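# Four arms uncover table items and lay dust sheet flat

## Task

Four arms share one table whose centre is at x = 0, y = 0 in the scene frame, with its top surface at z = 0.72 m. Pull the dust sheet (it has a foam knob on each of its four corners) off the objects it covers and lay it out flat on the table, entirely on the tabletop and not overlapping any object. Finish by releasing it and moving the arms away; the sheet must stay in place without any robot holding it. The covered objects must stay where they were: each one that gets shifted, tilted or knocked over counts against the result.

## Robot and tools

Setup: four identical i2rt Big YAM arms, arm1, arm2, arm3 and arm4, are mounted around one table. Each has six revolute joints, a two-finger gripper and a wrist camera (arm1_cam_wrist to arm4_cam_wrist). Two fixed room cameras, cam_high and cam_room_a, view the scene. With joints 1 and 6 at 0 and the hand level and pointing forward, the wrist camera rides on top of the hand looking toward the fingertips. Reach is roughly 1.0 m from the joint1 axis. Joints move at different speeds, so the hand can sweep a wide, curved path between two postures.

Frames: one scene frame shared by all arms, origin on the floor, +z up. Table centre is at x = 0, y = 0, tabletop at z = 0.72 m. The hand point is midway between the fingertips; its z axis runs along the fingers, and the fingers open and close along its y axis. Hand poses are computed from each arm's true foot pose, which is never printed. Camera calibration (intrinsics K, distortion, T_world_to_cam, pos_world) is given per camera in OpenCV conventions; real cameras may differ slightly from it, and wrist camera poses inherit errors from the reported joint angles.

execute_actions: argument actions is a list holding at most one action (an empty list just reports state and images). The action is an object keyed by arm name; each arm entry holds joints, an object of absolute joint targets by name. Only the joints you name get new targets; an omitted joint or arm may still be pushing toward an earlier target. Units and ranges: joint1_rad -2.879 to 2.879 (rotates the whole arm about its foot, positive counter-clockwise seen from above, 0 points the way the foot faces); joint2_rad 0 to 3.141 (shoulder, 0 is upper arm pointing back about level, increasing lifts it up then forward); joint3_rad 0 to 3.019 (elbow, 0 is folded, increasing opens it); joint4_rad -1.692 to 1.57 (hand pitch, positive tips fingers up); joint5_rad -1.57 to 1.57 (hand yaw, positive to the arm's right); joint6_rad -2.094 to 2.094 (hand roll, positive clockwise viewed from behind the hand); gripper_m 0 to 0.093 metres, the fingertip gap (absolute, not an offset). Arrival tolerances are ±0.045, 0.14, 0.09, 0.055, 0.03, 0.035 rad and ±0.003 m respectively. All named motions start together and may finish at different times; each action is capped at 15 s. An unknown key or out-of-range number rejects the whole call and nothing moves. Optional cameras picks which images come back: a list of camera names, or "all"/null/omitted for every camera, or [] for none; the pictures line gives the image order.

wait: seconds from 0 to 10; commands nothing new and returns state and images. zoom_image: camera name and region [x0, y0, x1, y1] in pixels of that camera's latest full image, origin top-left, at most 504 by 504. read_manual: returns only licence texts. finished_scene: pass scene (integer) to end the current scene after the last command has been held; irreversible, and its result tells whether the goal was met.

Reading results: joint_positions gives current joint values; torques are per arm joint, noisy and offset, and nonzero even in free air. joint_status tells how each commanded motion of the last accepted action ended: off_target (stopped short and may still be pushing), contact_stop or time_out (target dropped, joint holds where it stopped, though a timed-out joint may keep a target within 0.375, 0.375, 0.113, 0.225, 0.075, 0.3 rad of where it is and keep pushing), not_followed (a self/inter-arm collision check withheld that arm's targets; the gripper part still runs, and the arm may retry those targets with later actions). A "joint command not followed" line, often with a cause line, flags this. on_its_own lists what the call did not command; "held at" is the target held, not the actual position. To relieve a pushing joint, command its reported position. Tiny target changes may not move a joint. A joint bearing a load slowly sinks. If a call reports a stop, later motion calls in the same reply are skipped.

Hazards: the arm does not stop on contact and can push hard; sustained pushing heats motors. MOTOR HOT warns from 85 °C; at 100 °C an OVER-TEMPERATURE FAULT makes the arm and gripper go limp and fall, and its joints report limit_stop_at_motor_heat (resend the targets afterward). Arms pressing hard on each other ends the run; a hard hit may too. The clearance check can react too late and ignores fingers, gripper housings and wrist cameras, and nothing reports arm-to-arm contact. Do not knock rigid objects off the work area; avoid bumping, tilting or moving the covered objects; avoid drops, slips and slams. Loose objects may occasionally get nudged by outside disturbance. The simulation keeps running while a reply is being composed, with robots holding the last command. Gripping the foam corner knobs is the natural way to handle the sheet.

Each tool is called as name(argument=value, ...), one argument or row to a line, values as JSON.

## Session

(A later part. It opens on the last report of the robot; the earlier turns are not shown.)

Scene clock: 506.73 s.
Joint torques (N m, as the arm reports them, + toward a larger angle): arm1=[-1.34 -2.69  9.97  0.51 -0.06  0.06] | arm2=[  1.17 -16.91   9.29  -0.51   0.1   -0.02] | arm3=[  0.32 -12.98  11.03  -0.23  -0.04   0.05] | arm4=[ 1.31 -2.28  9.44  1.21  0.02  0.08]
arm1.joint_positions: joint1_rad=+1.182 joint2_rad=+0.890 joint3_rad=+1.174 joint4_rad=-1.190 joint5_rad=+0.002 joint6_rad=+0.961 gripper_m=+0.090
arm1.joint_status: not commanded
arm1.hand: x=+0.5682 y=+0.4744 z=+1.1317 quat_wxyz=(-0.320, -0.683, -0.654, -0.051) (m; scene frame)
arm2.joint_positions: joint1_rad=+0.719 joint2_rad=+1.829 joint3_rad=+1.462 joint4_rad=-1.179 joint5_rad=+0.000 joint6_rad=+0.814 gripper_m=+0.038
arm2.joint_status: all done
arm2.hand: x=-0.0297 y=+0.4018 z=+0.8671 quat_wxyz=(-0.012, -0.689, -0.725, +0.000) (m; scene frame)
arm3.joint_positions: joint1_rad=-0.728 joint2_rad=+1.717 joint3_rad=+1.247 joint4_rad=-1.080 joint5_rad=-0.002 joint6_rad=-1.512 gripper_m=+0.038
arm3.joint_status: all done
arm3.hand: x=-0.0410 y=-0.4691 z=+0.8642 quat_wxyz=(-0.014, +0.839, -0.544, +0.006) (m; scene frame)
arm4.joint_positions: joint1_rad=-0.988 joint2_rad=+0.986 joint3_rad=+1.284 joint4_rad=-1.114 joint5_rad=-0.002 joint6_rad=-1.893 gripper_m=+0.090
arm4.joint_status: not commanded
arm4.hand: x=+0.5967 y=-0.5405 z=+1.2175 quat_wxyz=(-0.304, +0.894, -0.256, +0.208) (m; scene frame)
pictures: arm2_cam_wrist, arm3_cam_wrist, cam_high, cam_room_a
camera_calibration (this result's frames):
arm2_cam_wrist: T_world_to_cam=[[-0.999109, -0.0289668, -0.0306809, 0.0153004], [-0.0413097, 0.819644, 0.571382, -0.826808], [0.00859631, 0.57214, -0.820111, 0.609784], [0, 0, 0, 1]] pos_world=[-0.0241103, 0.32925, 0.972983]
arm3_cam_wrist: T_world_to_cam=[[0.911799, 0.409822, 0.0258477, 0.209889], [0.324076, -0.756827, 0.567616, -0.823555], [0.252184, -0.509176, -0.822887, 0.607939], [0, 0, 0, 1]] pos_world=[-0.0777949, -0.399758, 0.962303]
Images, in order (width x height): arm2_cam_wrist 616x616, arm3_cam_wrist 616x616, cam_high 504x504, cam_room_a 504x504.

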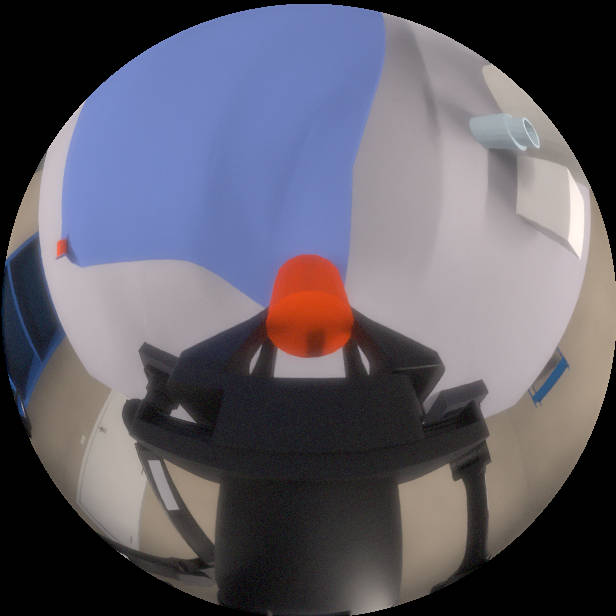

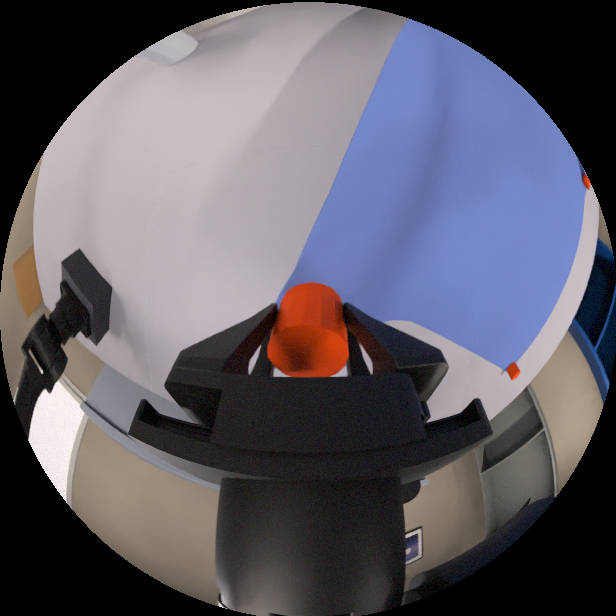

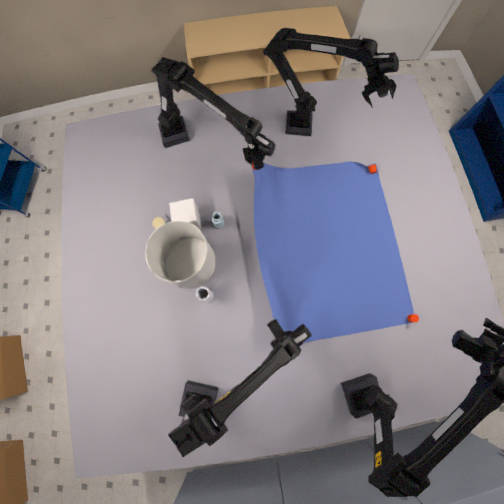

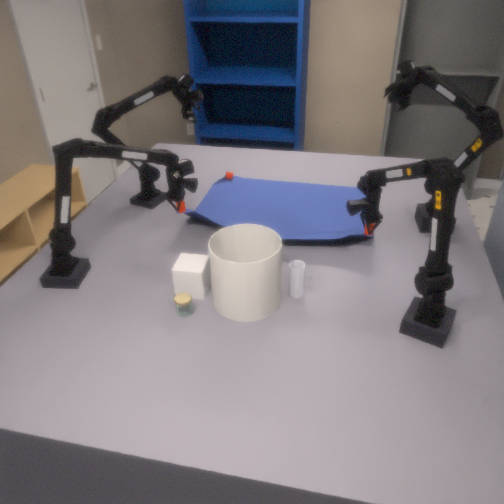

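execute_actions(
  actions=[
    {"arm2":{"joints":{"joint1_rad":0.66,"joint2_rad":1.895,"joint3_rad":1.255,"joint4_rad":-0.89}},"arm3":{"joints":{"joint1_rad":-0.677,"joint2_rad":1.82,"joint3_rad":1.068,"joint4_rad":-0.805}}},
  ],
  cameras=[],
)

execute_actions(
  actions=[
    {"arm2":{"joints":{"gripper_m":0.09}},"arm3":{"joints":{"gripper_m":0.09}}},
  ],
  cameras=[],
)

execute_actions(
  actions=[
    {"arm2":{"joints":{"joint2_rad":1.2,"joint4_rad":-1.3}},"arm3":{"joints":{"joint2_rad":1.2,"joint4_rad":-1.3}}},
  ],
  cameras=["arm3_cam_wrist","cam_high","cam_room_a"],
)

Scene clock: 518.57 s.
Joint torques (N m, as the arm reports them, + toward a larger angle): arm1=[-0.89 -2.43  9.74  0.71 -0.01  0.02] | arm2=[  0.69 -18.09   8.3    0.26   0.09  -0.03] | arm3=[  1.02 -13.97   8.34   0.57  -0.11   0.03] | arm4=[ 1.3  -2.13  9.47  1.24  0.02  0.08]
arm1.joint_positions: joint1_rad=+1.182 joint2_rad=+0.890 joint3_rad=+1.174 joint4_rad=-1.190 joint5_rad=+0.002 joint6_rad=+0.961 gripper_m=+0.090
arm1.joint_status: not commanded
arm1.hand: x=+0.5682 y=+0.4744 z=+1.1317 quat_wxyz=(-0.320, -0.683, -0.654, -0.051) (m; scene frame)
arm2.joint_positions: joint1_rad=+0.656 joint2_rad=+1.913 joint3_rad=+1.233 joint4_rad=-0.906 joint5_rad=-0.001 joint6_rad=+0.814 gripper_m=+0.038
arm2.joint_status: all done
arm2.hand: x=-0.0822 y=+0.4045 z=+0.7495 quat_wxyz=(+0.008, -0.711, -0.703, +0.001) (m; scene frame)
arm3.joint_positions: joint1_rad=-0.676 joint2_rad=+1.833 joint3_rad=+1.054 joint4_rad=-0.815 joint5_rad=+0.000 joint6_rad=-1.512 gripper_m=+0.038
arm3.joint_status: all done
arm3.hand: x=-0.0850 y=-0.4659 z=+0.7518 quat_wxyz=(+0.006, +0.853, -0.522, -0.004) (m; scene frame)
arm4.joint_positions: joint1_rad=-0.988 joint2_rad=+0.986 joint3_rad=+1.284 joint4_rad=-1.114 joint5_rad=-0.002 joint6_rad=-1.893 gripper_m=+0.090
arm4.joint_status: not commanded
arm4.hand: x=+0.5967 y=-0.5405 z=+1.2175 quat_wxyz=(-0.304, +0.894, -0.256, +0.208) (m; scene frame)
pictures: none
No camera images: the call's "cameras" was empty. Leave "cameras" out to get every camera's image.

Scene clock: 519.27 s.
Joint torques (N m, as the arm reports them, + toward a larger angle): arm1=[-0.84 -2.64 10.    0.71  0.01  0.04] | arm2=[  0.93 -18.59   8.24   0.33   0.07  -0.04] | arm3=[  0.86 -13.89   8.34   0.58  -0.1    0.03] | arm4=[ 1.21 -2.19  9.43  1.24  0.02  0.08]
arm1.joint_positions: joint1_rad=+1.182 joint2_rad=+0.890 joint3_rad=+1.174 joint4_rad=-1.190 joint5_rad=+0.002 joint6_rad=+0.961 gripper_m=+0.090
arm1.joint_status: not commanded
arm1.hand: x=+0.5682 y=+0.4744 z=+1.1317 quat_wxyz=(-0.320, -0.683, -0.654, -0.051) (m; scene frame)
arm2.joint_positions: joint1_rad=+0.656 joint2_rad=+1.913 joint3_rad=+1.233 joint4_rad=-0.902 joint5_rad=-0.001 joint6_rad=+0.814 gripper_m=+0.090
arm2.joint_status: all done
arm2.hand: x=-0.0816 y=+0.4039 z=+0.7495 quat_wxyz=(+0.006, -0.711, -0.703, +0.001) (m; scene frame)
arm3.joint_positions: joint1_rad=-0.676 joint2_rad=+1.833 joint3_rad=+1.054 joint4_rad=-0.815 joint5_rad=+0.000 joint6_rad=-1.512 gripper_m=+0.090
arm3.joint_status: all done
arm3.hand: x=-0.0850 y=-0.4659 z=+0.7518 quat_wxyz=(+0.006, +0.853, -0.522, -0.004) (m; scene frame)
arm4.joint_positions: joint1_rad=-0.988 joint2_rad=+0.986 joint3_rad=+1.284 joint4_rad=-1.114 joint5_rad=-0.002 joint6_rad=-1.893 gripper_m=+0.090
arm4.joint_status: not commanded
arm4.hand: x=+0.5967 y=-0.5405 z=+1.2175 quat_wxyz=(-0.304, +0.894, -0.256, +0.208) (m; scene frame)
pictures: none
No camera images: the call's "cameras" was empty. Leave "cameras" out to get every camera's image.

Scene clock: 520.80 s.
Joint torques (N m, as the arm reports them, + toward a larger angle): arm1=[-0.02 -3.03  9.77  0.69 -0.04  0.  ] | arm2=[ 1.13 -8.42 10.41 -0.06  0.13 -0.09] | arm3=[ 0.82 -6.33 11.45  0.18 -0.1   0.06] | arm4=[ 1.12 -2.3   9.46  1.24  0.02  0.09]
arm1.joint_positions: joint1_rad=+1.182 joint2_rad=+0.890 joint3_rad=+1.174 joint4_rad=-1.190 joint5_rad=+0.002 joint6_rad=+0.961 gripper_m=+0.090
arm1.joint_status: not commanded
arm1.hand: x=+0.5682 y=+0.4744 z=+1.1317 quat_wxyz=(-0.320, -0.683, -0.654, -0.051) (m; scene frame)
arm2.joint_positions: joint1_rad=+0.656 joint2_rad=+1.197 joint3_rad=+1.233 joint4_rad=-1.292 joint5_rad=-0.001 joint6_rad=+0.814 gripper_m=+0.090
arm2.joint_status: all done
arm2.hand: x=-0.1547 y=+0.4752 z=+1.0586 quat_wxyz=(-0.156, -0.702, -0.695, -0.003) (m; scene frame)
arm3.joint_positions: joint1_rad=-0.676 joint2_rad=+1.190 joint3_rad=+1.054 joint4_rad=-1.293 joint5_rad=+0.000 joint6_rad=-1.512 gripper_m=+0.090
arm3.joint_status: all done
arm3.hand: x=-0.1681 y=-0.5151 z=+0.9988 quat_wxyz=(-0.067, +0.851, -0.520, +0.035) (m; scene frame)
arm4.joint_positions: joint1_rad=-0.988 joint2_rad=+0.986 joint3_rad=+1.284 joint4_rad=-1.114 joint5_rad=-0.002 joint6_rad=-1.893 gripper_m=+0.090
arm4.joint_status: not commanded
arm4.hand: x=+0.5967 y=-0.5405 z=+1.2175 quat_wxyz=(-0.304, +0.894, -0.256, +0.208) (m; scene frame)
pictures: arm3_cam_wrist, cam_high, cam_room_a
camera_calibration (this result's frames):
arm3_cam_wrist: T_world_to_cam=[[0.880688, 0.450438, 0.146606, 0.236271], [0.302602, -0.773084, 0.557471, -0.895415], [0.364445, -0.446595, -0.817149, 0.772713], [0, 0, 0, 1]] pos_world=[-0.218738, -0.453567, 1.09595]
Images, in order (width x height): arm3_cam_wrist 616x616, cam_high 504x504, cam_room_a 504x504.

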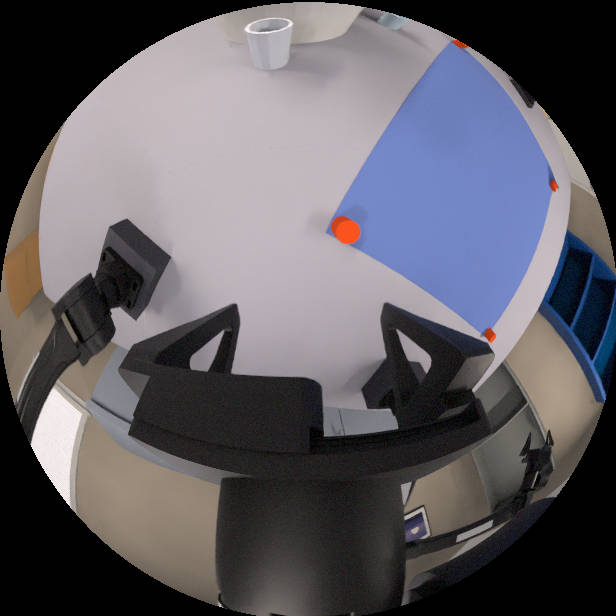

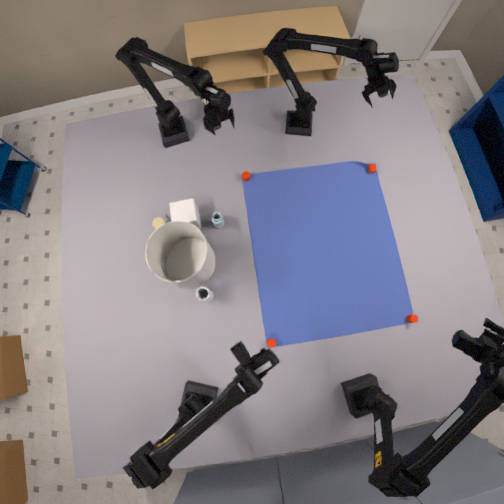

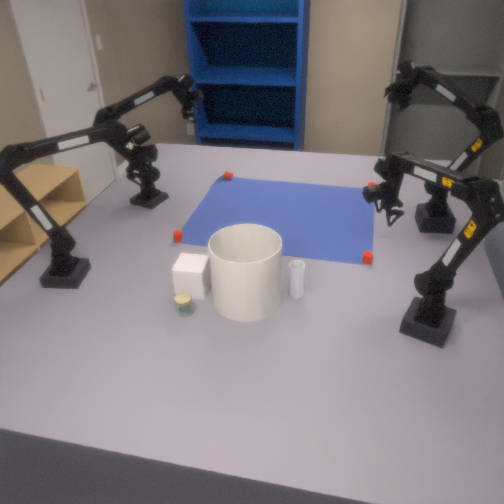

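finished_scene(
  scene=1,
)

The scene is finished: the task was done.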